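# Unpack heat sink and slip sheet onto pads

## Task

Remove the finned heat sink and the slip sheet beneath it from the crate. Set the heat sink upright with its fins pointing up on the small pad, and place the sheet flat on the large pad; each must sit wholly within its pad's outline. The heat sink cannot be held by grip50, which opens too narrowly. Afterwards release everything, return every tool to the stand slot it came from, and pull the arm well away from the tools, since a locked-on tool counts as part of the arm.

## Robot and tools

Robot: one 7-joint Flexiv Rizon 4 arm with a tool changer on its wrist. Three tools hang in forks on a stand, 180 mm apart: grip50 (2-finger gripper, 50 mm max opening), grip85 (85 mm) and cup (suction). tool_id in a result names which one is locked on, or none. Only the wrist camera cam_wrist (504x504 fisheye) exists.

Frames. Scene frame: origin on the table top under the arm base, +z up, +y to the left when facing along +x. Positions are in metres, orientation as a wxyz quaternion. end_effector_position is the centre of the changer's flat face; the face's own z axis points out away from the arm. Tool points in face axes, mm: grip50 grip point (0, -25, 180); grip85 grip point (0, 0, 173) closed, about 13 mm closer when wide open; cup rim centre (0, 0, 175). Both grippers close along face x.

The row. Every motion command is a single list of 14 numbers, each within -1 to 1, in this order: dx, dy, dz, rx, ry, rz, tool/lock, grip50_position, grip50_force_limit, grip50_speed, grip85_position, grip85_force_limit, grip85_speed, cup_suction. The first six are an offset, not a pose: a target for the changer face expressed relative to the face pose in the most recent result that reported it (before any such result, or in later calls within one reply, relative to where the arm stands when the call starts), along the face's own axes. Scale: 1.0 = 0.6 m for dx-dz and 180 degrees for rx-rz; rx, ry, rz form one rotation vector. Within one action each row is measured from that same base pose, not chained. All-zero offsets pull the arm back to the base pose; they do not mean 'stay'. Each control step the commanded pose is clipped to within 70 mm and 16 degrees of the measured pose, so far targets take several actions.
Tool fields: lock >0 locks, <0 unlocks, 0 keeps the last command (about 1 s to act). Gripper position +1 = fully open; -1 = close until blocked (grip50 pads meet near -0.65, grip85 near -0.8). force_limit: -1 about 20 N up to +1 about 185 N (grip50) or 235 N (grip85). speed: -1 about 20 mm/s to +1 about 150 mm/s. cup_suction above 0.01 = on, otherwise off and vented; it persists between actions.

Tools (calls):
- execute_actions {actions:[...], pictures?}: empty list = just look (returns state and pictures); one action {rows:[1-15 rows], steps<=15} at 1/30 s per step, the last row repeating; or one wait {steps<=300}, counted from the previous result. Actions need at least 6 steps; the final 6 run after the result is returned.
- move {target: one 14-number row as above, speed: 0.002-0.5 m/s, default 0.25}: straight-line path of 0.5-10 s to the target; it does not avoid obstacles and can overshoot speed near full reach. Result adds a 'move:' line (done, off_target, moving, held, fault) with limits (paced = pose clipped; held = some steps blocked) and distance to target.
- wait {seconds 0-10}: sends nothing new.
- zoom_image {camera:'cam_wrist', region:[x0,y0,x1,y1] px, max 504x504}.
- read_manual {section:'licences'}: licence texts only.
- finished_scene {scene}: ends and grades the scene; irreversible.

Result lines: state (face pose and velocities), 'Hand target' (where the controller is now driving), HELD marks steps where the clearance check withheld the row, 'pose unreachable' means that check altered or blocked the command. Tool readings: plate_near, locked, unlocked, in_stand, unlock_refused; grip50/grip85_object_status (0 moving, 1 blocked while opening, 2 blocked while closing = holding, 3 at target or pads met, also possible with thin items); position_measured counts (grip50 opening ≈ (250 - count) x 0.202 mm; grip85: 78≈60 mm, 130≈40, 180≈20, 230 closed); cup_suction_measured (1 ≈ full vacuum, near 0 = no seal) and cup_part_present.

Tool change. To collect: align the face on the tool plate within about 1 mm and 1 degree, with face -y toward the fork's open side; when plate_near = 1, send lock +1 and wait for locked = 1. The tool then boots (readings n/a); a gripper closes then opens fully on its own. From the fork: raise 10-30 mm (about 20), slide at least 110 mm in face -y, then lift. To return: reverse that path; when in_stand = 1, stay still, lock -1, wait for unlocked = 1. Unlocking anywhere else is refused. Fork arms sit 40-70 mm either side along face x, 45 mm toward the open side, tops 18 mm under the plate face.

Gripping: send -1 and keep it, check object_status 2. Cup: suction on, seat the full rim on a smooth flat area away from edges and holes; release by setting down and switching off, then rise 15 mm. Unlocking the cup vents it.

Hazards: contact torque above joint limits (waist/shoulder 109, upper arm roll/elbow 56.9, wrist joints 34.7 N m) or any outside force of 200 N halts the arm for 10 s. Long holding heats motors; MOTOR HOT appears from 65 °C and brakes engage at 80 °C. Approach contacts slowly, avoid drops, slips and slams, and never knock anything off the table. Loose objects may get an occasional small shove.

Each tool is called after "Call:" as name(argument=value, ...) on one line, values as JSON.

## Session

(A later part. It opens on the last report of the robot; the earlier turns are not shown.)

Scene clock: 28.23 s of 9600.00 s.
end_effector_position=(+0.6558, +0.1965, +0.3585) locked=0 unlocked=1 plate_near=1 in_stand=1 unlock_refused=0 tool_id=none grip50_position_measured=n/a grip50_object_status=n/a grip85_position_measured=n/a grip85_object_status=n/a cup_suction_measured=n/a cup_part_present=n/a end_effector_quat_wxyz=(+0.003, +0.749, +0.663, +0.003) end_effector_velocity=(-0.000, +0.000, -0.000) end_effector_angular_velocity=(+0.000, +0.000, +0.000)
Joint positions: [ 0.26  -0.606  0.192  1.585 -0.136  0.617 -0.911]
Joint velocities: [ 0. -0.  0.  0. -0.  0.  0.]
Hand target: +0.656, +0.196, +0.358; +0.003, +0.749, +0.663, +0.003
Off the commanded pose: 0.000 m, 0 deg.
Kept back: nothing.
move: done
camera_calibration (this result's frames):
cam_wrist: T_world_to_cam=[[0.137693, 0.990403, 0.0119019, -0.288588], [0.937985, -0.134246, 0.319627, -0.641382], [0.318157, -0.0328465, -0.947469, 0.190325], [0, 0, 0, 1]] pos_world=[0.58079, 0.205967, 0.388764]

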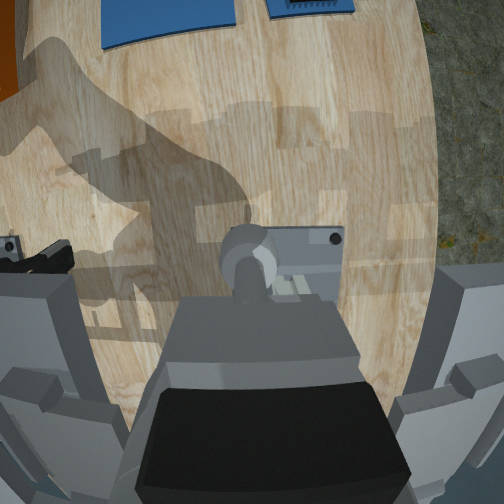

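Call:
execute_actions(actions=[{"rows":[[0,0,0,0,0,0,1,1,0,0,1,0,1,0]],"steps":15}])

Call:
execute_actions(actions=[{"steps":23}])

Scene clock: 28.80 s of 9600.00 s.
end_effector_position=(+0.6558, +0.1965, +0.3585) locked=0 unlocked=0 plate_near=1 in_stand=1 unlock_refused=0 tool_id=none grip50_position_measured=n/a grip50_object_status=n/a grip85_position_measured=n/a grip85_object_status=n/a cup_suction_measured=n/a cup_part_present=n/a end_effector_quat_wxyz=(+0.003, +0.749, +0.663, +0.003) end_effector_velocity=(-0.000, -0.000, -0.000) end_effector_angular_velocity=(-0.001, +0.001, +0.000)
Joint positions: [ 0.26  -0.606  0.192  1.585 -0.136  0.617 -0.911]
Joint velocities: [ 0.    -0.     0.     0.     0.    -0.001 -0.   ]
Steps of this call (steps 1 to 8: nothing new was sent; steps 9 to 17: the first 9 steps of this action). Readings (end_effector_position | what the end effector reports):
9: (+0.6558, +0.1965, +0.3585) | locked=0 unlocked=0 plate_near=1 in_stand=1 unlock_refused=0 tool_id=none grip50_position_measured=n/a grip50_object_status=n/a grip85_position_measured=n/a grip85_object_status=n/a cup_suction_measured=n/a cup_part_present=n/a
10: (+0.6558, +0.1965, +0.3585) | locked=0 unlocked=0 plate_near=1 in_stand=1 unlock_refused=0 tool_id=none grip50_position_measured=n/a grip50_object_status=n/a grip85_position_measured=n/a grip85_object_status=n/a cup_suction_measured=n/a cup_part_present=n/a
12: (+0.6558, +0.1965, +0.3585) | locked=0 unlocked=0 plate_near=1 in_stand=1 unlock_refused=0 tool_id=none grip50_position_measured=n/a grip50_object_status=n/a grip85_position_measured=n/a grip85_object_status=n/a cup_suction_measured=n/a cup_part_present=n/a
16: (+0.6558, +0.1965, +0.3585) | locked=0 unlocked=0 plate_near=1 in_stand=1 unlock_refused=0 tool_id=none grip50_position_measured=n/a grip50_object_status=n/a grip85_position_measured=n/a grip85_object_status=n/a cup_suction_measured=n/a cup_part_present=n/a
17: the state above

Scene clock: 29.57 s of 9600.00 s.
end_effector_position=(+0.6558, +0.1965, +0.3585) locked=1 unlocked=0 plate_near=1 in_stand=1 unlock_refused=0 tool_id=cup grip50_position_measured=n/a grip50_object_status=n/a grip85_position_measured=n/a grip85_object_status=n/a cup_suction_measured=n/a cup_part_present=n/a end_effector_quat_wxyz=(+0.003, +0.749, +0.663, +0.003) end_effector_velocity=(-0.000, -0.000, -0.000) end_effector_angular_velocity=(-0.000, +0.000, +0.000)
Joint positions: [ 0.26  -0.606  0.192  1.585 -0.136  0.617 -0.911]
Joint velocities: [ 0.    -0.    -0.    -0.    -0.    -0.001  0.   ]
Hand target: +0.656, +0.197, +0.359; +0.003, +0.749, +0.663, +0.003
Off the commanded pose: 0.000 m, 0 deg.
Kept back: nothing.
Steps of this call (steps 1 to 6: the last 6 steps of your previous action; steps 7 to 23: nothing new was sent). Readings (end_effector_position | what the end effector reports):
1: (+0.6558, +0.1965, +0.3585) | locked=0 unlocked=0 plate_near=1 in_stand=1 unlock_refused=0 tool_id=none grip50_position_measured=n/a grip50_object_status=n/a grip85_position_measured=n/a grip85_object_status=n/a cup_suction_measured=n/a cup_part_present=n/a
2: (+0.6558, +0.1965, +0.3585) | locked=0 unlocked=0 plate_near=1 in_stand=1 unlock_refused=0 tool_id=none grip50_position_measured=n/a grip50_object_status=n/a grip85_position_measured=n/a grip85_object_status=n/a cup_suction_measured=n/a cup_part_present=n/a
4: (+0.6558, +0.1965, +0.3585) | locked=0 unlocked=0 plate_near=1 in_stand=1 unlock_refused=0 tool_id=none grip50_position_measured=n/a grip50_object_status=n/a grip85_position_measured=n/a grip85_object_status=n/a cup_suction_measured=n/a cup_part_present=n/a
8: (+0.6558, +0.1965, +0.3585) | locked=0 unlocked=0 plate_near=1 in_stand=1 unlock_refused=0 tool_id=none grip50_position_measured=n/a grip50_object_status=n/a grip85_position_measured=n/a grip85_object_status=n/a cup_suction_measured=n/a cup_part_present=n/a
23: the state above

Call:
move(target=[0,0,-0.033,0,0,0,0,1,0,0,1,0,1,0], speed=0.1)

Call:
move(target=[0,-0.2,0,0,0,0,0,1,0,0,1,0,1,0], speed=0.25)

Call:
move(target=[-0.899,-0.186,0.193,0,0,-0.047,0,1,0,0,1,0,1,0], speed=0.5)

Scene clock: 30.60 s of 9600.00 s.
end_effector_position=(+0.6557, +0.1966, +0.3785) locked=1 unlocked=0 plate_near=1 in_stand=0 unlock_refused=0 tool_id=cup grip50_position_measured=n/a grip50_object_status=n/a grip85_position_measured=n/a grip85_object_status=n/a cup_suction_measured=0.01 cup_part_present=0 end_effector_quat_wxyz=(+0.003, +0.749, +0.663, +0.003) end_effector_velocity=(-0.000, +0.000, -0.000) end_effector_angular_velocity=(-0.000, +0.000, +0.000)
Joint positions: [ 0.257 -0.581  0.197  1.568 -0.13   0.575 -0.915]
Joint velocities: [ 0. -0. -0. -0. -0. -0.  0.]
Hand target: +0.656, +0.197, +0.378; +0.003, +0.749, +0.663, +0.003
Off the commanded pose: 0.000 m, 0 deg.
Kept back: nothing.
move: done
camera_calibration (this result's frames):
cam_wrist: T_world_to_cam=[[0.137667, 0.990407, 0.0118894, -0.288869], [0.937873, -0.134206, 0.319973, -0.647687], [0.318499, -0.0328989, -0.947352, 0.20905], [0, 0, 0, 1]] pos_world=[0.580634, 0.206052, 0.408721]

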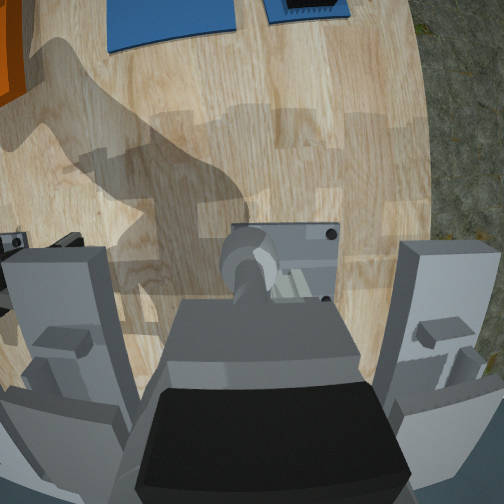

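Scene clock: 31.43 s of 9600.00 s.
end_effector_position=(+0.5363, +0.2110, +0.3772) locked=1 unlocked=0 plate_near=1 in_stand=0 unlock_refused=0 tool_id=cup grip50_position_measured=n/a grip50_object_status=n/a grip85_position_measured=n/a grip85_object_status=n/a cup_suction_measured=0.01 cup_part_present=0 end_effector_quat_wxyz=(+0.004, +0.749, +0.663, +0.003) end_effector_velocity=(+0.000, -0.000, -0.001) end_effector_angular_velocity=(-0.000, +0.001, -0.000)
Joint positions: [ 0.29  -0.361  0.257  1.926 -0.123  0.71  -0.796]
Joint velocities: [-0.    -0.002 -0.    -0.     0.     0.    -0.   ]
Hand target: +0.536, +0.211, +0.377; +0.004, +0.749, +0.663, +0.003
Off the commanded pose: 0.000 m, 0 deg.
Kept back: nothing.
move: done
camera_calibration (this result's frames):
cam_wrist: T_world_to_cam=[[0.137537, 0.990432, 0.0113218, -0.286399], [0.937771, -0.133887, 0.320405, -0.533603], [0.318855, -0.0334503, -0.947213, 0.246192], [0, 0, 0, 1]] pos_world=[0.461289, 0.220452, 0.407408]

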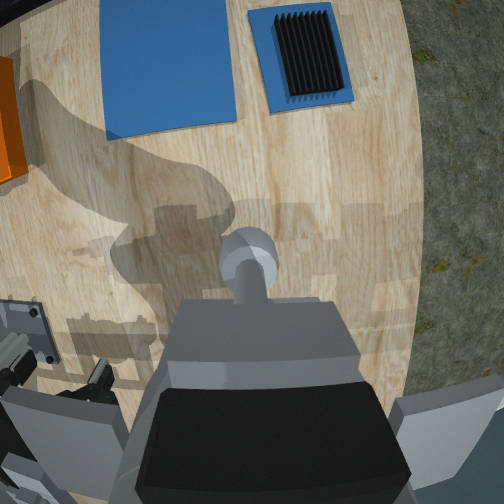

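Scene clock: 33.10 s of 9600.00 s.
end_effector_position=(+0.3618, -0.3095, +0.2592) locked=1 unlocked=0 plate_near=1 in_stand=0 unlock_refused=0 tool_id=cup grip50_position_measured=n/a grip50_object_status=n/a grip85_position_measured=n/a grip85_object_status=n/a cup_suction_measured=0.01 cup_part_present=0 end_effector_quat_wxyz=(+0.002, +0.698, +0.716, +0.005) end_effector_velocity=(+0.000, +0.000, +0.000) end_effector_angular_velocity=(-0.000, -0.000, +0.001)
Joint positions: [-0.472 -0.397 -0.034  2.301  0.057  1.133 -2.11 ]
Joint velocities: [ 0.001  0.    -0.    -0.    -0.     0.    -0.   ]
Hand target: +0.362, -0.309, +0.259; +0.002, +0.698, +0.716, +0.005
Off the commanded pose: 0.002 m, 0 deg.
Kept back: nothing.
move: done
camera_calibration (this result's frames):
cam_wrist: T_world_to_cam=[[-0.00899732, 0.999851, 0.0147105, 0.309543], [0.947097, 0.00380095, 0.320924, -0.362661], [0.32082, 0.0168197, -0.946991, 0.187448], [0, 0, 0, 1]] pos_world=[0.286123, -0.311271, 0.289345]

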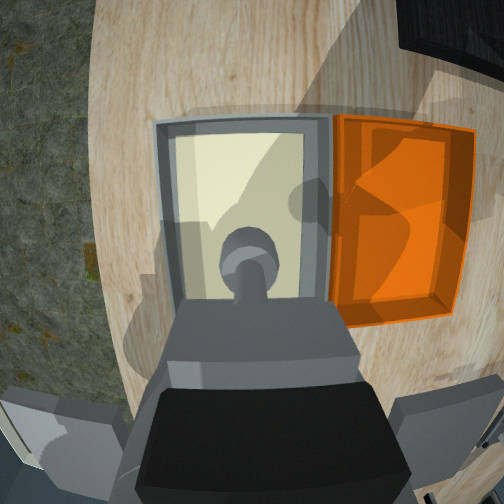

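Call:
move(target=[-0.008,-0.002,0.118,0,-0.001,0,0,1,0,0,1,0,1,0], speed=0.25)

Call:
move(target=[0,0,0.016,0,0,0,0,1,0,0,1,0,1,1], speed=0.025)

Scene clock: 34.07 s of 9600.00 s.
end_effector_position=(+0.3613, -0.3142, +0.1884) locked=1 unlocked=0 plate_near=1 in_stand=0 unlock_refused=0 tool_id=cup grip50_position_measured=n/a grip50_object_status=n/a grip85_position_measured=n/a grip85_object_status=n/a cup_suction_measured=0.01 cup_part_present=0 end_effector_quat_wxyz=(+0.003, +0.698, +0.716, +0.004) end_effector_velocity=(-0.000, -0.000, +0.000) end_effector_angular_velocity=(-0.000, -0.001, -0.001)
Joint positions: [-0.484 -0.607 -0.023  2.275  0.086  1.317 -2.14 ]
Joint velocities: [-0.     0.001  0.     0.     0.001 -0.     0.   ]
Hand target: +0.361, -0.314, +0.189; +0.003, +0.698, +0.716, +0.004
Off the commanded pose: 0.000 m, 0 deg.
Kept back: nothing.
move: done
camera_calibration (this result's frames):
cam_wrist: T_world_to_cam=[[-0.00853092, 0.999893, 0.011858, 0.315596], [0.947123, 0.00427574, 0.320841, -0.339375], [0.320756, 0.0139681, -0.947059, 0.119804], [0, 0, 0, 1]] pos_world=[0.285694, -0.315785, 0.218604]

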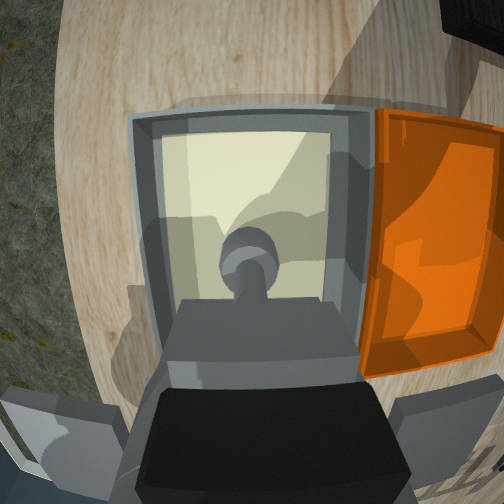

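Scene clock: 34.77 s of 9600.00 s.
end_effector_position=(+0.3613, -0.3141, +0.1788) locked=1 unlocked=0 plate_near=1 in_stand=0 unlock_refused=0 tool_id=cup grip50_position_measured=n/a grip50_object_status=n/a grip85_position_measured=n/a grip85_object_status=n/a cup_suction_measured=0.70 cup_part_present=1 end_effector_quat_wxyz=(+0.003, +0.698, +0.716, +0.004) end_effector_velocity=(-0.000, -0.000, -0.000) end_effector_angular_velocity=(+0.000, -0.000, -0.001)
Joint positions: [-0.486 -0.635 -0.02   2.269  0.089  1.34  -2.142]
Joint velocities: [-0.  0.  0.  0.  0.  0. -0.]
Hand target: +0.361, -0.314, +0.179; +0.003, +0.698, +0.716, +0.004
Off the commanded pose: 0.000 m, 0 deg.
Kept back: nothing.
move: done
camera_calibration (this result's frames):
cam_wrist: T_world_to_cam=[[-0.00848475, 0.999892, 0.0119714, 0.31562], [0.947246, 0.00420099, 0.32048, -0.336273], [0.320395, 0.0140591, -0.94718, 0.110822], [0, 0, 0, 1]] pos_world=[0.285705, -0.315732, 0.208959]

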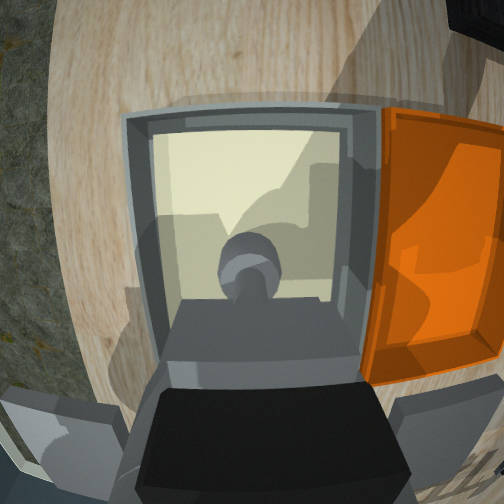

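Call:
move(target=[0,0,-0.11,0,0,0,0,1,0,0,1,0,1,1], speed=0.17)

Call:
move(target=[0.749,0.062,-0.01,0,0,0.022,0,1,0,0,1,0,1,1], speed=0.38)

Scene clock: 36.03 s of 9600.00 s.
end_effector_position=(+0.3607, -0.3142, +0.2447) locked=1 unlocked=0 plate_near=1 in_stand=0 unlock_refused=0 tool_id=cup grip50_position_measured=n/a grip50_object_status=n/a grip85_position_measured=n/a grip85_object_status=n/a cup_suction_measured=0.93 cup_part_present=1 end_effector_quat_wxyz=(+0.003, +0.698, +0.716, +0.004) end_effector_velocity=(+0.000, +0.000, -0.000) end_effector_angular_velocity=(+0.000, +0.000, +0.000)
Joint positions: [-0.478 -0.441 -0.037  2.296  0.062  1.172 -2.122]
Joint velocities: [ 0.    -0.001  0.    -0.    -0.     0.001  0.   ]
Hand target: +0.361, -0.314, +0.245; +0.003, +0.698, +0.716, +0.004
Off the commanded pose: 0.000 m, 0 deg.
Kept back: nothing.
move: done
camera_calibration (this result's frames):
cam_wrist: T_world_to_cam=[[-0.00874905, 0.999894, 0.0116562, 0.31505], [0.94722, 0.00455134, 0.320553, -0.356695], [0.320465, 0.0138455, -0.947159, 0.173388], [0, 0, 0, 1]] pos_world=[0.28506, -0.315793, 0.274893]

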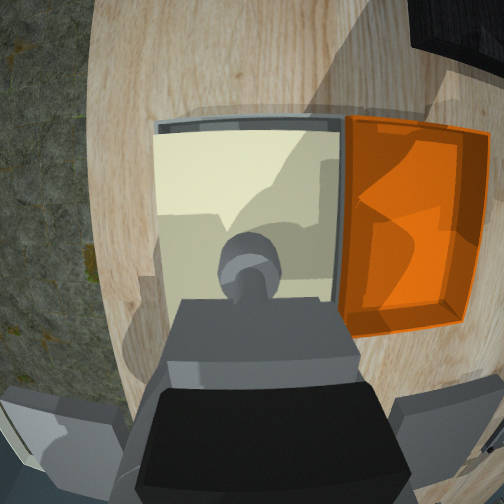

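Scene clock: 37.73 s of 9600.00 s.
end_effector_position=(+0.3858, +0.1340, +0.2501) locked=1 unlocked=0 plate_near=1 in_stand=0 unlock_refused=0 tool_id=cup grip50_position_measured=n/a grip50_object_status=n/a grip85_position_measured=n/a grip85_object_status=n/a cup_suction_measured=0.93 cup_part_present=1 end_effector_quat_wxyz=(+0.005, +0.722, +0.692, +0.002) end_effector_velocity=(+0.000, -0.000, -0.000) end_effector_angular_velocity=(-0.000, +0.000, -0.001)
Joint positions: [ 0.454 -0.329  0.09   2.515 -0.123  1.277 -0.828]
Joint velocities: [-0.001 -0.    -0.     0.     0.    -0.    -0.   ]
Hand target: +0.386, +0.134, +0.250; +0.005, +0.722, +0.692, +0.002
Off the commanded pose: 0.002 m, 0 deg.
Kept back: nothing.
move: done
camera_calibration (this result's frames):
cam_wrist: T_world_to_cam=[[0.0599069, 0.998181, 0.00673399, -0.157982], [0.945507, -0.0589059, 0.320228, -0.375025], [0.320042, -0.0128168, -0.947317, 0.168034], [0, 0, 0, 1]] pos_world=[0.310275, 0.137757, 0.280338]

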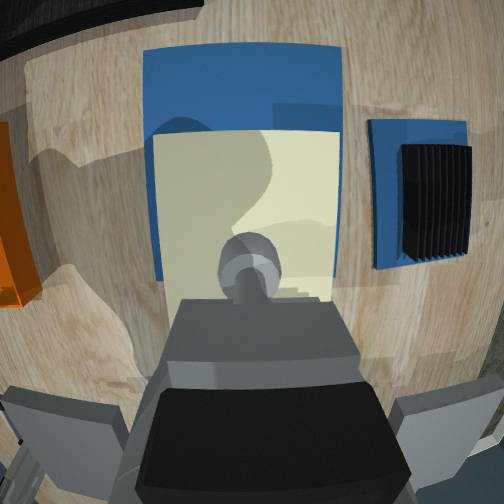

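Call:
move(target=[-0.004,-0.085,0.111,0,0.0013,0,0,1,0,0,1,0,1,1], speed=0.2)

Call:
move(target=[0,0,0.013,0,0,0,0,1,0,0,1,0,1,1], speed=0.015)

Scene clock: 38.77 s of 9600.00 s.
end_effector_position=(+0.3354, +0.1332, +0.1833) locked=1 unlocked=0 plate_near=1 in_stand=0 unlock_refused=0 tool_id=cup grip50_position_measured=n/a grip50_object_status=n/a grip85_position_measured=n/a grip85_object_status=n/a cup_suction_measured=0.93 cup_part_present=1 end_effector_quat_wxyz=(+0.004, +0.722, +0.692, +0.003) end_effector_velocity=(+0.000, -0.000, +0.000) end_effector_angular_velocity=(+0.000, -0.001, -0.001)
Joint positions: [ 0.629 -0.549 -0.03   2.654 -0.162  1.641 -0.72 ]
Joint velocities: [-0.002  0.002  0.    -0.    -0.001 -0.001 -0.   ]
Hand target: +0.336, +0.133, +0.183; +0.004, +0.722, +0.691, +0.003
Off the commanded pose: 0.000 m, 0 deg.
Kept back: nothing.
move: done
camera_calibration (this result's frames):
cam_wrist: T_world_to_cam=[[0.0600529, 0.998144, 0.0101288, -0.154385], [0.945501, -0.0601331, 0.320019, -0.305796], [0.320034, -0.00964121, -0.947357, 0.120401], [0, 0, 0, 1]] pos_world=[0.25987, 0.13687, 0.213487]

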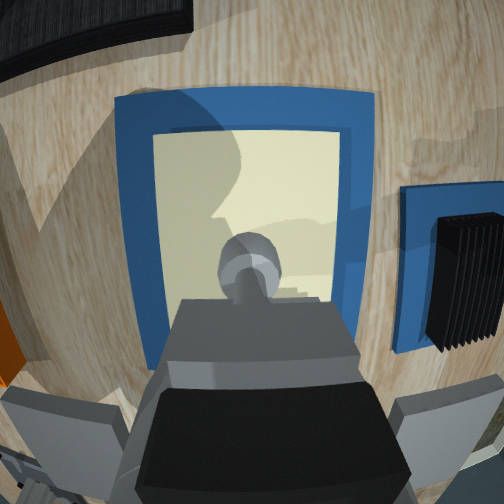

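Scene clock: 39.50 s of 9600.00 s.
end_effector_position=(+0.3354, +0.1332, +0.1754) locked=1 unlocked=0 plate_near=1 in_stand=0 unlock_refused=0 tool_id=cup grip50_position_measured=n/a grip50_object_status=n/a grip85_position_measured=n/a grip85_object_status=n/a cup_suction_measured=0.93 cup_part_present=1 end_effector_quat_wxyz=(+0.004, +0.722, +0.691, +0.003) end_effector_velocity=(+0.000, -0.000, +0.000) end_effector_angular_velocity=(+0.000, -0.000, -0.000)
Joint positions: [ 0.636 -0.583 -0.037  2.649 -0.161  1.671 -0.72 ]
Joint velocities: [-0.  0. -0.  0.  0.  0. -0.]
Hand target: +0.335, +0.133, +0.175; +0.004, +0.722, +0.691, +0.003
Off the commanded pose: 0.000 m, 0 deg.
Kept back: nothing.
move: done
camera_calibration (this result's frames):
cam_wrist: T_world_to_cam=[[0.0601135, 0.998142, 0.00997838, -0.154218], [0.945599, -0.0601454, 0.319727, -0.303252], [0.319733, -0.00978434, -0.947457, 0.113135], [0, 0, 0, 1]] pos_world=[0.259852, 0.136799, 0.205687]

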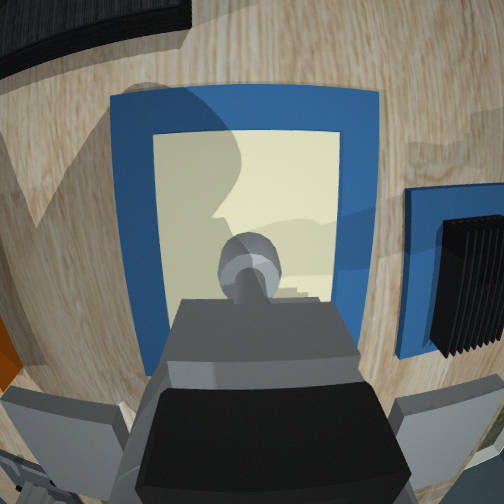

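Call:
execute_actions(actions=[{"rows":[[0,0,0.0007,0,0,0,0,1,0,0,1,0,1,1],[0,0,0.0014,0,0,0,0,1,0,0,1,0,1,1],[0,0,0.0021,0,0,0,0,1,0,0,1,0,1,1],[0,0,0.0028,0,0,0,0,1,0,0,1,0,1,1],[0,0,0.0033,0,0,0,0,1,0,0,1,0,1,1],[0,0,0.0033,0,0,0,0,1,0,0,1,0,1,1],[0,0,0.0033,0,0,0,0,1,0,0,1,0,1,1],[0,0,0.0033,0,0,0,0,1,0,0,1,0,1,1],[0,0,0.0033,0,0,0,0,1,0,0,1,0,1,0]],"steps":15}])

Call:
execute_actions(actions=[{"steps":12}])

Scene clock: 40.07 s of 9600.00 s.
end_effector_position=(+0.3353, +0.1331, +0.1734) locked=1 unlocked=0 plate_near=1 in_stand=0 unlock_refused=0 tool_id=cup grip50_position_measured=n/a grip50_object_status=n/a grip85_position_measured=n/a grip85_object_status=n/a cup_suction_measured=0.86 cup_part_present=1 end_effector_quat_wxyz=(+0.004, +0.722, +0.691, +0.003) end_effector_velocity=(-0.000, -0.000, -0.000) end_effector_angular_velocity=(-0.000, +0.001, -0.000)
Joint positions: [ 0.637 -0.591 -0.038  2.648 -0.16   1.678 -0.72 ]
Joint velocities: [-0.     0.     0.     0.    -0.001 -0.     0.   ]
Steps of this call (steps 1 to 8: nothing new was sent; steps 9 to 17: the first 9 steps of this action). Readings (end_effector_position | what the end effector reports):
9: (+0.3354, +0.1332, +0.1753) | locked=1 unlocked=0 plate_near=1 in_stand=0 unlock_refused=0 tool_id=cup grip50_position_measured=n/a grip50_object_status=n/a grip85_position_measured=n/a grip85_object_status=n/a cup_suction_measured=0.93 cup_part_present=1
10: (+0.3353, +0.1331, +0.1749) | locked=1 unlocked=0 plate_near=1 in_stand=0 unlock_refused=0 tool_id=cup grip50_position_measured=n/a grip50_object_status=n/a grip85_position_measured=n/a grip85_object_status=n/a cup_suction_measured=0.93 cup_part_present=1
12: (+0.3353, +0.1331, +0.1741) | locked=1 unlocked=0 plate_near=1 in_stand=0 unlock_refused=0 tool_id=cup grip50_position_measured=n/a grip50_object_status=n/a grip85_position_measured=n/a grip85_object_status=n/a cup_suction_measured=0.93 cup_part_present=1
16: (+0.3353, +0.1331, +0.1734) | locked=1 unlocked=0 plate_near=1 in_stand=0 unlock_refused=0 tool_id=cup grip50_position_measured=n/a grip50_object_status=n/a grip85_position_measured=n/a grip85_object_status=n/a cup_suction_measured=0.93 cup_part_present=1
17: the state above

Scene clock: 40.47 s of 9600.00 s.
end_effector_position=(+0.3356, +0.1333, +0.1738) locked=1 unlocked=0 plate_near=1 in_stand=0 unlock_refused=0 tool_id=cup grip50_position_measured=n/a grip50_object_status=n/a grip85_position_measured=n/a grip85_object_status=n/a cup_suction_measured=0.01 cup_part_present=0 end_effector_quat_wxyz=(+0.004, +0.722, +0.691, +0.003) end_effector_velocity=(+0.000, +0.000, +0.000) end_effector_angular_velocity=(+0.000, -0.000, -0.000)
Joint positions: [ 0.637 -0.591 -0.038  2.648 -0.16   1.679 -0.72 ]
Joint velocities: [ 0. -0. -0. -0.  0.  0.  0.]
Hand target: +0.335, +0.133, +0.173; +0.004, +0.722, +0.691, +0.003
Off the commanded pose: 0.000 m, 0 deg.
Kept back: nothing.
Steps of this call (steps 1 to 6: the last 6 steps of your previous action; steps 7 to 12: nothing new was sent). Readings (end_effector_position | what the end effector reports):
1: (+0.3353, +0.1331, +0.1735) | locked=1 unlocked=0 plate_near=1 in_stand=0 unlock_refused=0 tool_id=cup grip50_position_measured=n/a grip50_object_status=n/a grip85_position_measured=n/a grip85_object_status=n/a cup_suction_measured=0.40 cup_part_present=0
2: (+0.3354, +0.1332, +0.1736) | locked=1 unlocked=0 plate_near=1 in_stand=0 unlock_refused=0 tool_id=cup grip50_position_measured=n/a grip50_object_status=n/a grip85_position_measured=n/a grip85_object_status=n/a cup_suction_measured=0.08 cup_part_present=0
4: (+0.3356, +0.1333, +0.1738) | locked=1 unlocked=0 plate_near=1 in_stand=0 unlock_refused=0 tool_id=cup grip50_position_measured=n/a grip50_object_status=n/a grip85_position_measured=n/a grip85_object_status=n/a cup_suction_measured=0.01 cup_part_present=0
8: (+0.3356, +0.1333, +0.1738) | locked=1 unlocked=0 plate_near=1 in_stand=0 unlock_refused=0 tool_id=cup grip50_position_measured=n/a grip50_object_status=n/a grip85_position_measured=n/a grip85_object_status=n/a cup_suction_measured=0.01 cup_part_present=0
12: the state above

Call:
move(target=[0,0,-0.0417,0,0,0,0,1,0,0,1,0,1,0], speed=0.12)

Call:
move(target=[0.1435,0.3322,-0.2945,0.0004,0.0003,0.0248,0,1,0,0,1,0,1,0], speed=0.45)

Scene clock: 41.40 s of 9600.00 s.
end_effector_position=(+0.3353, +0.1333, +0.1987) locked=1 unlocked=0 plate_near=1 in_stand=0 unlock_refused=0 tool_id=cup grip50_position_measured=n/a grip50_object_status=n/a grip85_position_measured=n/a grip85_object_status=n/a cup_suction_measured=0.01 cup_part_present=0 end_effector_quat_wxyz=(+0.004, +0.722, +0.691, +0.003) end_effector_velocity=(-0.000, +0.000, -0.000) end_effector_angular_velocity=(-0.000, +0.000, +0.000)
Joint positions: [ 0.611 -0.481 -0.013  2.662 -0.167  1.581 -0.719]
Joint velocities: [ 0.    -0.001 -0.    -0.    -0.001  0.     0.   ]
Hand target: +0.335, +0.133, +0.199; +0.004, +0.722, +0.691, +0.003
Off the commanded pose: 0.000 m, 0 deg.
Kept back: nothing.
move: done
camera_calibration (this result's frames):
cam_wrist: T_world_to_cam=[[0.0604384, 0.998112, 0.0109596, -0.154867], [0.945222, -0.0607575, 0.320724, -0.310641], [0.320784, -0.00902477, -0.947109, 0.134714], [0, 0, 0, 1]] pos_world=[0.259771, 0.136917, 0.228916]

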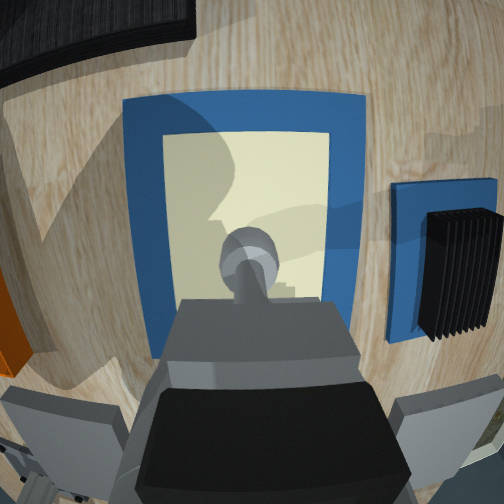

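Scene clock: 42.53 s of 9600.00 s.
end_effector_position=(+0.5363, +0.2112, +0.3770) locked=1 unlocked=0 plate_near=1 in_stand=0 unlock_refused=0 tool_id=cup grip50_position_measured=n/a grip50_object_status=n/a grip85_position_measured=n/a grip85_object_status=n/a cup_suction_measured=0.01 cup_part_present=0 end_effector_quat_wxyz=(+0.003, +0.749, +0.663, +0.003) end_effector_velocity=(+0.000, +0.000, +0.001) end_effector_angular_velocity=(+0.001, -0.001, -0.000)
Joint positions: [ 0.444 -0.337  0.093  1.937 -0.042  0.711 -0.849]
Joint velocities: [ 0.     0.001 -0.    -0.     0.     0.001 -0.   ]
Hand target: +0.536, +0.211, +0.377; +0.002, +0.749, +0.663, +0.004
Off the commanded pose: 0.001 m, 0 deg.
Kept back: nothing.
move: done
camera_calibration (this result's frames):
cam_wrist: T_world_to_cam=[[0.137485, 0.990418, 0.0130143, -0.287241], [0.938181, -0.134425, 0.318977, -0.533009], [0.31767, -0.0316447, -0.947673, 0.2464], [0, 0, 0, 1]] pos_world=[0.461277, 0.220637, 0.407263]

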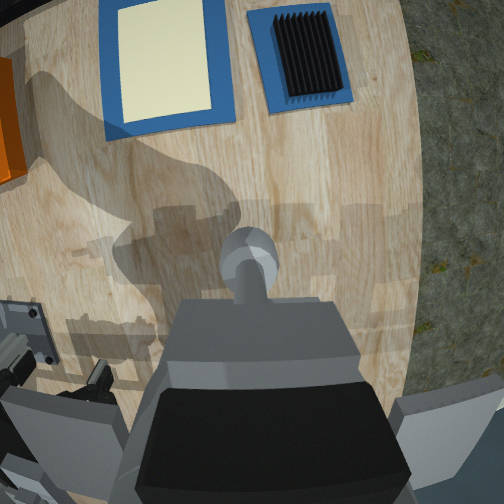

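Call:
move(target=[-0.0003,0.2,-0.0008,0,-0.0005,0,0,1,0,0,1,0,1,0], speed=0.2)

Call:
move(target=[0,0,0.0337,0,0,0,0,1,0,0,1,0,1,0], speed=0.04)

Scene clock: 43.73 s of 9600.00 s.
end_effector_position=(+0.6556, +0.1966, +0.3785) locked=1 unlocked=0 plate_near=1 in_stand=0 unlock_refused=0 tool_id=cup grip50_position_measured=n/a grip50_object_status=n/a grip85_position_measured=n/a grip85_object_status=n/a cup_suction_measured=0.01 cup_part_present=0 end_effector_quat_wxyz=(+0.003, +0.749, +0.663, +0.003) end_effector_velocity=(+0.000, +0.000, +0.001) end_effector_angular_velocity=(+0.001, -0.002, -0.000)
Joint positions: [ 0.384 -0.562  0.038  1.572 -0.025  0.571 -0.978]
Joint velocities: [-0.     0.001 -0.    -0.    -0.     0.001  0.   ]
Hand target: +0.655, +0.197, +0.379; +0.003, +0.749, +0.663, +0.003
Off the commanded pose: 0.000 m, 0 deg.
Kept back: nothing.
move: done
camera_calibration (this result's frames):
cam_wrist: T_world_to_cam=[[0.137693, 0.990402, 0.0120005, -0.288949], [0.938349, -0.134315, 0.318529, -0.647366], [0.317083, -0.0325984, -0.947837, 0.210152], [0, 0, 0, 1]] pos_world=[0.580605, 0.206075, 0.408862]

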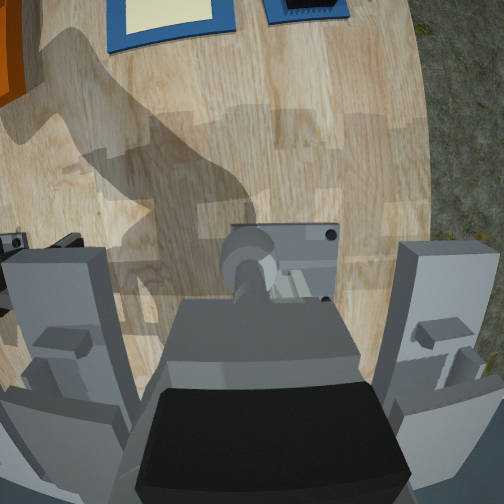

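Scene clock: 44.47 s of 9600.00 s.
end_effector_position=(+0.6558, +0.1967, +0.3585) locked=1 unlocked=0 plate_near=1 in_stand=1 unlock_refused=0 tool_id=cup grip50_position_measured=n/a grip50_object_status=n/a grip85_position_measured=n/a grip85_object_status=n/a cup_suction_measured=0.01 cup_part_present=0 end_effector_quat_wxyz=(+0.003, +0.749, +0.663, +0.003) end_effector_velocity=(+0.000, -0.000, -0.000) end_effector_angular_velocity=(-0.000, +0.000, -0.001)
Joint positions: [ 0.385 -0.588  0.037  1.588 -0.026  0.614 -0.978]
Joint velocities: [-0. -0. -0.  0.  0. -0.  0.]
Hand target: +0.656, +0.197, +0.358; +0.003, +0.749, +0.663, +0.003
Off the commanded pose: 0.000 m, 0 deg.
Kept back: nothing.
move: done
camera_calibration (this result's frames):
cam_wrist: T_world_to_cam=[[0.137533, 0.990422, 0.0122208, -0.288743], [0.938246, -0.134222, 0.318872, -0.641301], [0.317459, -0.0323894, -0.947719, 0.190754], [0, 0, 0, 1]] pos_world=[0.580853, 0.206079, 0.388803]

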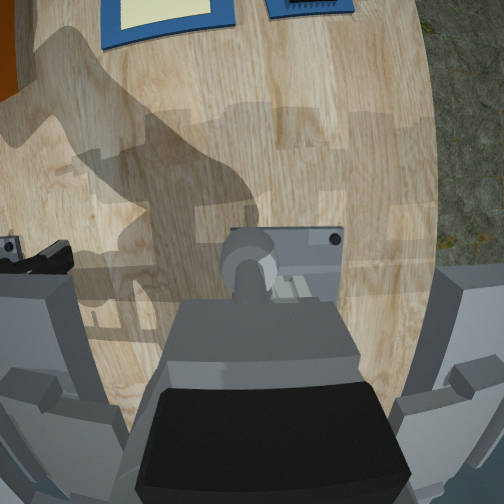

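Call:
execute_actions(actions=[{"rows":[[0,0,0,0,0,0,-1,1,0,0,1,0,1,0]],"steps":15}])

Call:
execute_actions(actions=[{"steps":23}])

Scene clock: 44.93 s of 9600.00 s.
end_effector_position=(+0.6558, +0.1966, +0.3583) locked=0 unlocked=0 plate_near=1 in_stand=1 unlock_refused=0 tool_id=none grip50_position_measured=n/a grip50_object_status=n/a grip85_position_measured=n/a grip85_object_status=n/a cup_suction_measured=n/a cup_part_present=n/a end_effector_quat_wxyz=(+0.003, +0.749, +0.663, +0.003) end_effector_velocity=(+0.000, +0.000, +0.000) end_effector_angular_velocity=(+0.000, -0.001, +0.000)
Joint positions: [ 0.385 -0.588  0.037  1.588 -0.026  0.614 -0.978]
Joint velocities: [-0.  0.  0. -0. -0.  0. -0.]
Steps of this call (steps 1 to 5: nothing new was sent; steps 6 to 14: the first 9 steps of this action). Readings (end_effector_position | what the end effector reports):
6: (+0.6558, +0.1966, +0.3583) | locked=1 unlocked=0 plate_near=1 in_stand=1 unlock_refused=0 tool_id=cup grip50_position_measured=n/a grip50_object_status=n/a grip85_position_measured=n/a grip85_object_status=n/a cup_suction_measured=0.01 cup_part_present=0
7: (+0.6558, +0.1966, +0.3583) | locked=1 unlocked=0 plate_near=1 in_stand=1 unlock_refused=0 tool_id=cup grip50_position_measured=n/a grip50_object_status=n/a grip85_position_measured=n/a grip85_object_status=n/a cup_suction_measured=0.01 cup_part_present=0
9: (+0.6558, +0.1966, +0.3583) | locked=1 unlocked=0 plate_near=1 in_stand=1 unlock_refused=0 tool_id=cup grip50_position_measured=n/a grip50_object_status=n/a grip85_position_measured=n/a grip85_object_status=n/a cup_suction_measured=0.01 cup_part_present=0
13: (+0.6558, +0.1966, +0.3583) | locked=0 unlocked=0 plate_near=1 in_stand=1 unlock_refused=0 tool_id=none grip50_position_measured=n/a grip50_object_status=n/a grip85_position_measured=n/a grip85_object_status=n/a cup_suction_measured=n/a cup_part_present=n/a
14: the state above

Scene clock: 45.70 s of 9600.00 s.
end_effector_position=(+0.6558, +0.1966, +0.3583) locked=0 unlocked=1 plate_near=1 in_stand=1 unlock_refused=0 tool_id=none grip50_position_measured=n/a grip50_object_status=n/a grip85_position_measured=n/a grip85_object_status=n/a cup_suction_measured=n/a cup_part_present=n/a end_effector_quat_wxyz=(+0.003, +0.749, +0.663, +0.003) end_effector_velocity=(-0.000, -0.000, -0.000) end_effector_angular_velocity=(-0.000, +0.000, -0.000)
Joint positions: [ 0.385 -0.588  0.037  1.588 -0.026  0.614 -0.978]
Joint velocities: [-0.  0.  0.  0. -0.  0.  0.]
Hand target: +0.656, +0.197, +0.358; +0.003, +0.749, +0.663, +0.003
Off the commanded pose: 0.000 m, 0 deg.
Kept back: nothing.
Steps of this call (steps 1 to 6: the last 6 steps of your previous action; steps 7 to 23: nothing new was sent). Readings (end_effector_position | what the end effector reports):
1: (+0.6558, +0.1966, +0.3583) | locked=0 unlocked=0 plate_near=1 in_stand=1 unlock_refused=0 tool_id=none grip50_position_measured=n/a grip50_object_status=n/a grip85_position_measured=n/a grip85_object_status=n/a cup_suction_measured=n/a cup_part_present=n/a
2: (+0.6558, +0.1966, +0.3583) | locked=0 unlocked=0 plate_near=1 in_stand=1 unlock_refused=0 tool_id=none grip50_position_measured=n/a grip50_object_status=n/a grip85_position_measured=n/a grip85_object_status=n/a cup_suction_measured=n/a cup_part_present=n/a
4: (+0.6558, +0.1966, +0.3583) | locked=0 unlocked=0 plate_near=1 in_stand=1 unlock_refused=0 tool_id=none grip50_position_measured=n/a grip50_object_status=n/a grip85_position_measured=n/a grip85_object_status=n/a cup_suction_measured=n/a cup_part_present=n/a
8: (+0.6558, +0.1966, +0.3583) | locked=0 unlocked=0 plate_near=1 in_stand=1 unlock_refused=0 tool_id=none grip50_position_measured=n/a grip50_object_status=n/a grip85_position_measured=n/a grip85_object_status=n/a cup_suction_measured=n/a cup_part_present=n/a
23: the state above

Call:
move(target=[0,0,-0.04,0,0,0,0,1,0,0,1,0,0,0], speed=0.15)

Call:
move(target=[-0.05,-0.38,-0.22,0,0,0,0,1,0,0,1,0,0,0], speed=0.45)

Scene clock: 46.63 s of 9600.00 s.
end_effector_position=(+0.6556, +0.1967, +0.3826) locked=0 unlocked=1 plate_near=0 in_stand=0 unlock_refused=0 tool_id=none grip50_position_measured=n/a grip50_object_status=n/a grip85_position_measured=n/a grip85_object_status=n/a cup_suction_measured=n/a cup_part_present=n/a end_effector_quat_wxyz=(+0.003, +0.749, +0.663, +0.003) end_effector_velocity=(-0.000, +0.000, -0.000) end_effector_angular_velocity=(+0.000, +0.001, +0.000)
Joint positions: [ 0.384 -0.557  0.039  1.568 -0.025  0.563 -0.978]
Joint velocities: [ 0.     0.    -0.     0.     0.001 -0.    -0.   ]
Hand target: +0.656, +0.197, +0.382; +0.003, +0.749, +0.663, +0.003
Off the commanded pose: 0.000 m, 0 deg.
Kept back: nothing.
move: done
camera_calibration (this result's frames):
cam_wrist: T_world_to_cam=[[0.137542, 0.990421, 0.0121663, -0.289047], [0.938181, -0.134207, 0.319069, -0.648823], [0.317645, -0.0324713, -0.947653, 0.213504], [0, 0, 0, 1]] pos_world=[0.580651, 0.206134, 0.412864]

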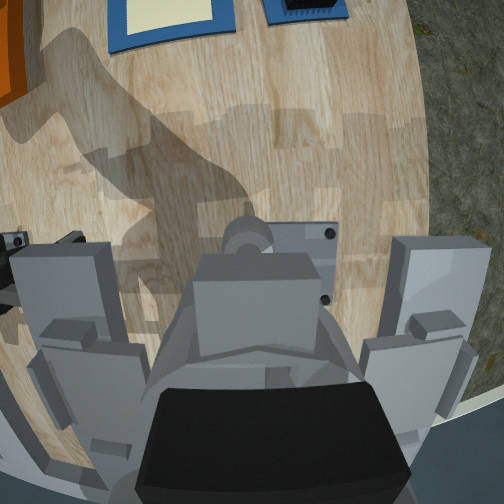

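Scene clock: 47.73 s of 9600.00 s.
end_effector_position=(+0.4243, +0.1944, +0.5120) locked=0 unlocked=1 plate_near=0 in_stand=0 unlock_refused=0 tool_id=none grip50_position_measured=n/a grip50_object_status=n/a grip85_position_measured=n/a grip85_object_status=n/a cup_suction_measured=n/a cup_part_present=n/a end_effector_quat_wxyz=(+0.004, +0.749, +0.663, +0.003) end_effector_velocity=(+0.000, +0.000, -0.001) end_effector_angular_velocity=(-0.000, +0.001, +0.000)
Joint positions: [ 0.432  0.078  0.19   2.03   0.011  0.391 -0.791]
Joint velocities: [ 0.    -0.001  0.    -0.     0.001  0.    -0.   ]
Hand target: +0.424, +0.194, +0.512; +0.004, +0.749, +0.663, +0.003
Off the commanded pose: 0.001 m, 0 deg.
Kept back: nothing.
move: done
camera_calibration (this result's frames):
cam_wrist: T_world_to_cam=[[0.137251, 0.990476, 0.0109377, -0.25581], [0.937938, -0.133506, 0.320077, -0.473991], [0.318489, -0.0336722, -0.947328, 0.40932], [0, 0, 0, 1]] pos_world=[0.349321, 0.203875, 0.542272]

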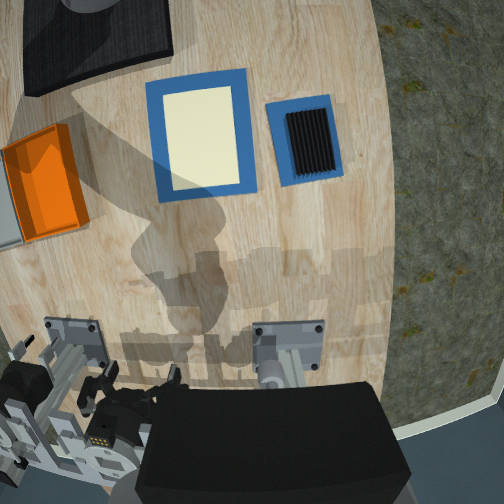

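Call:
finished_scene(scene=2)

The scene is finished: the task was done.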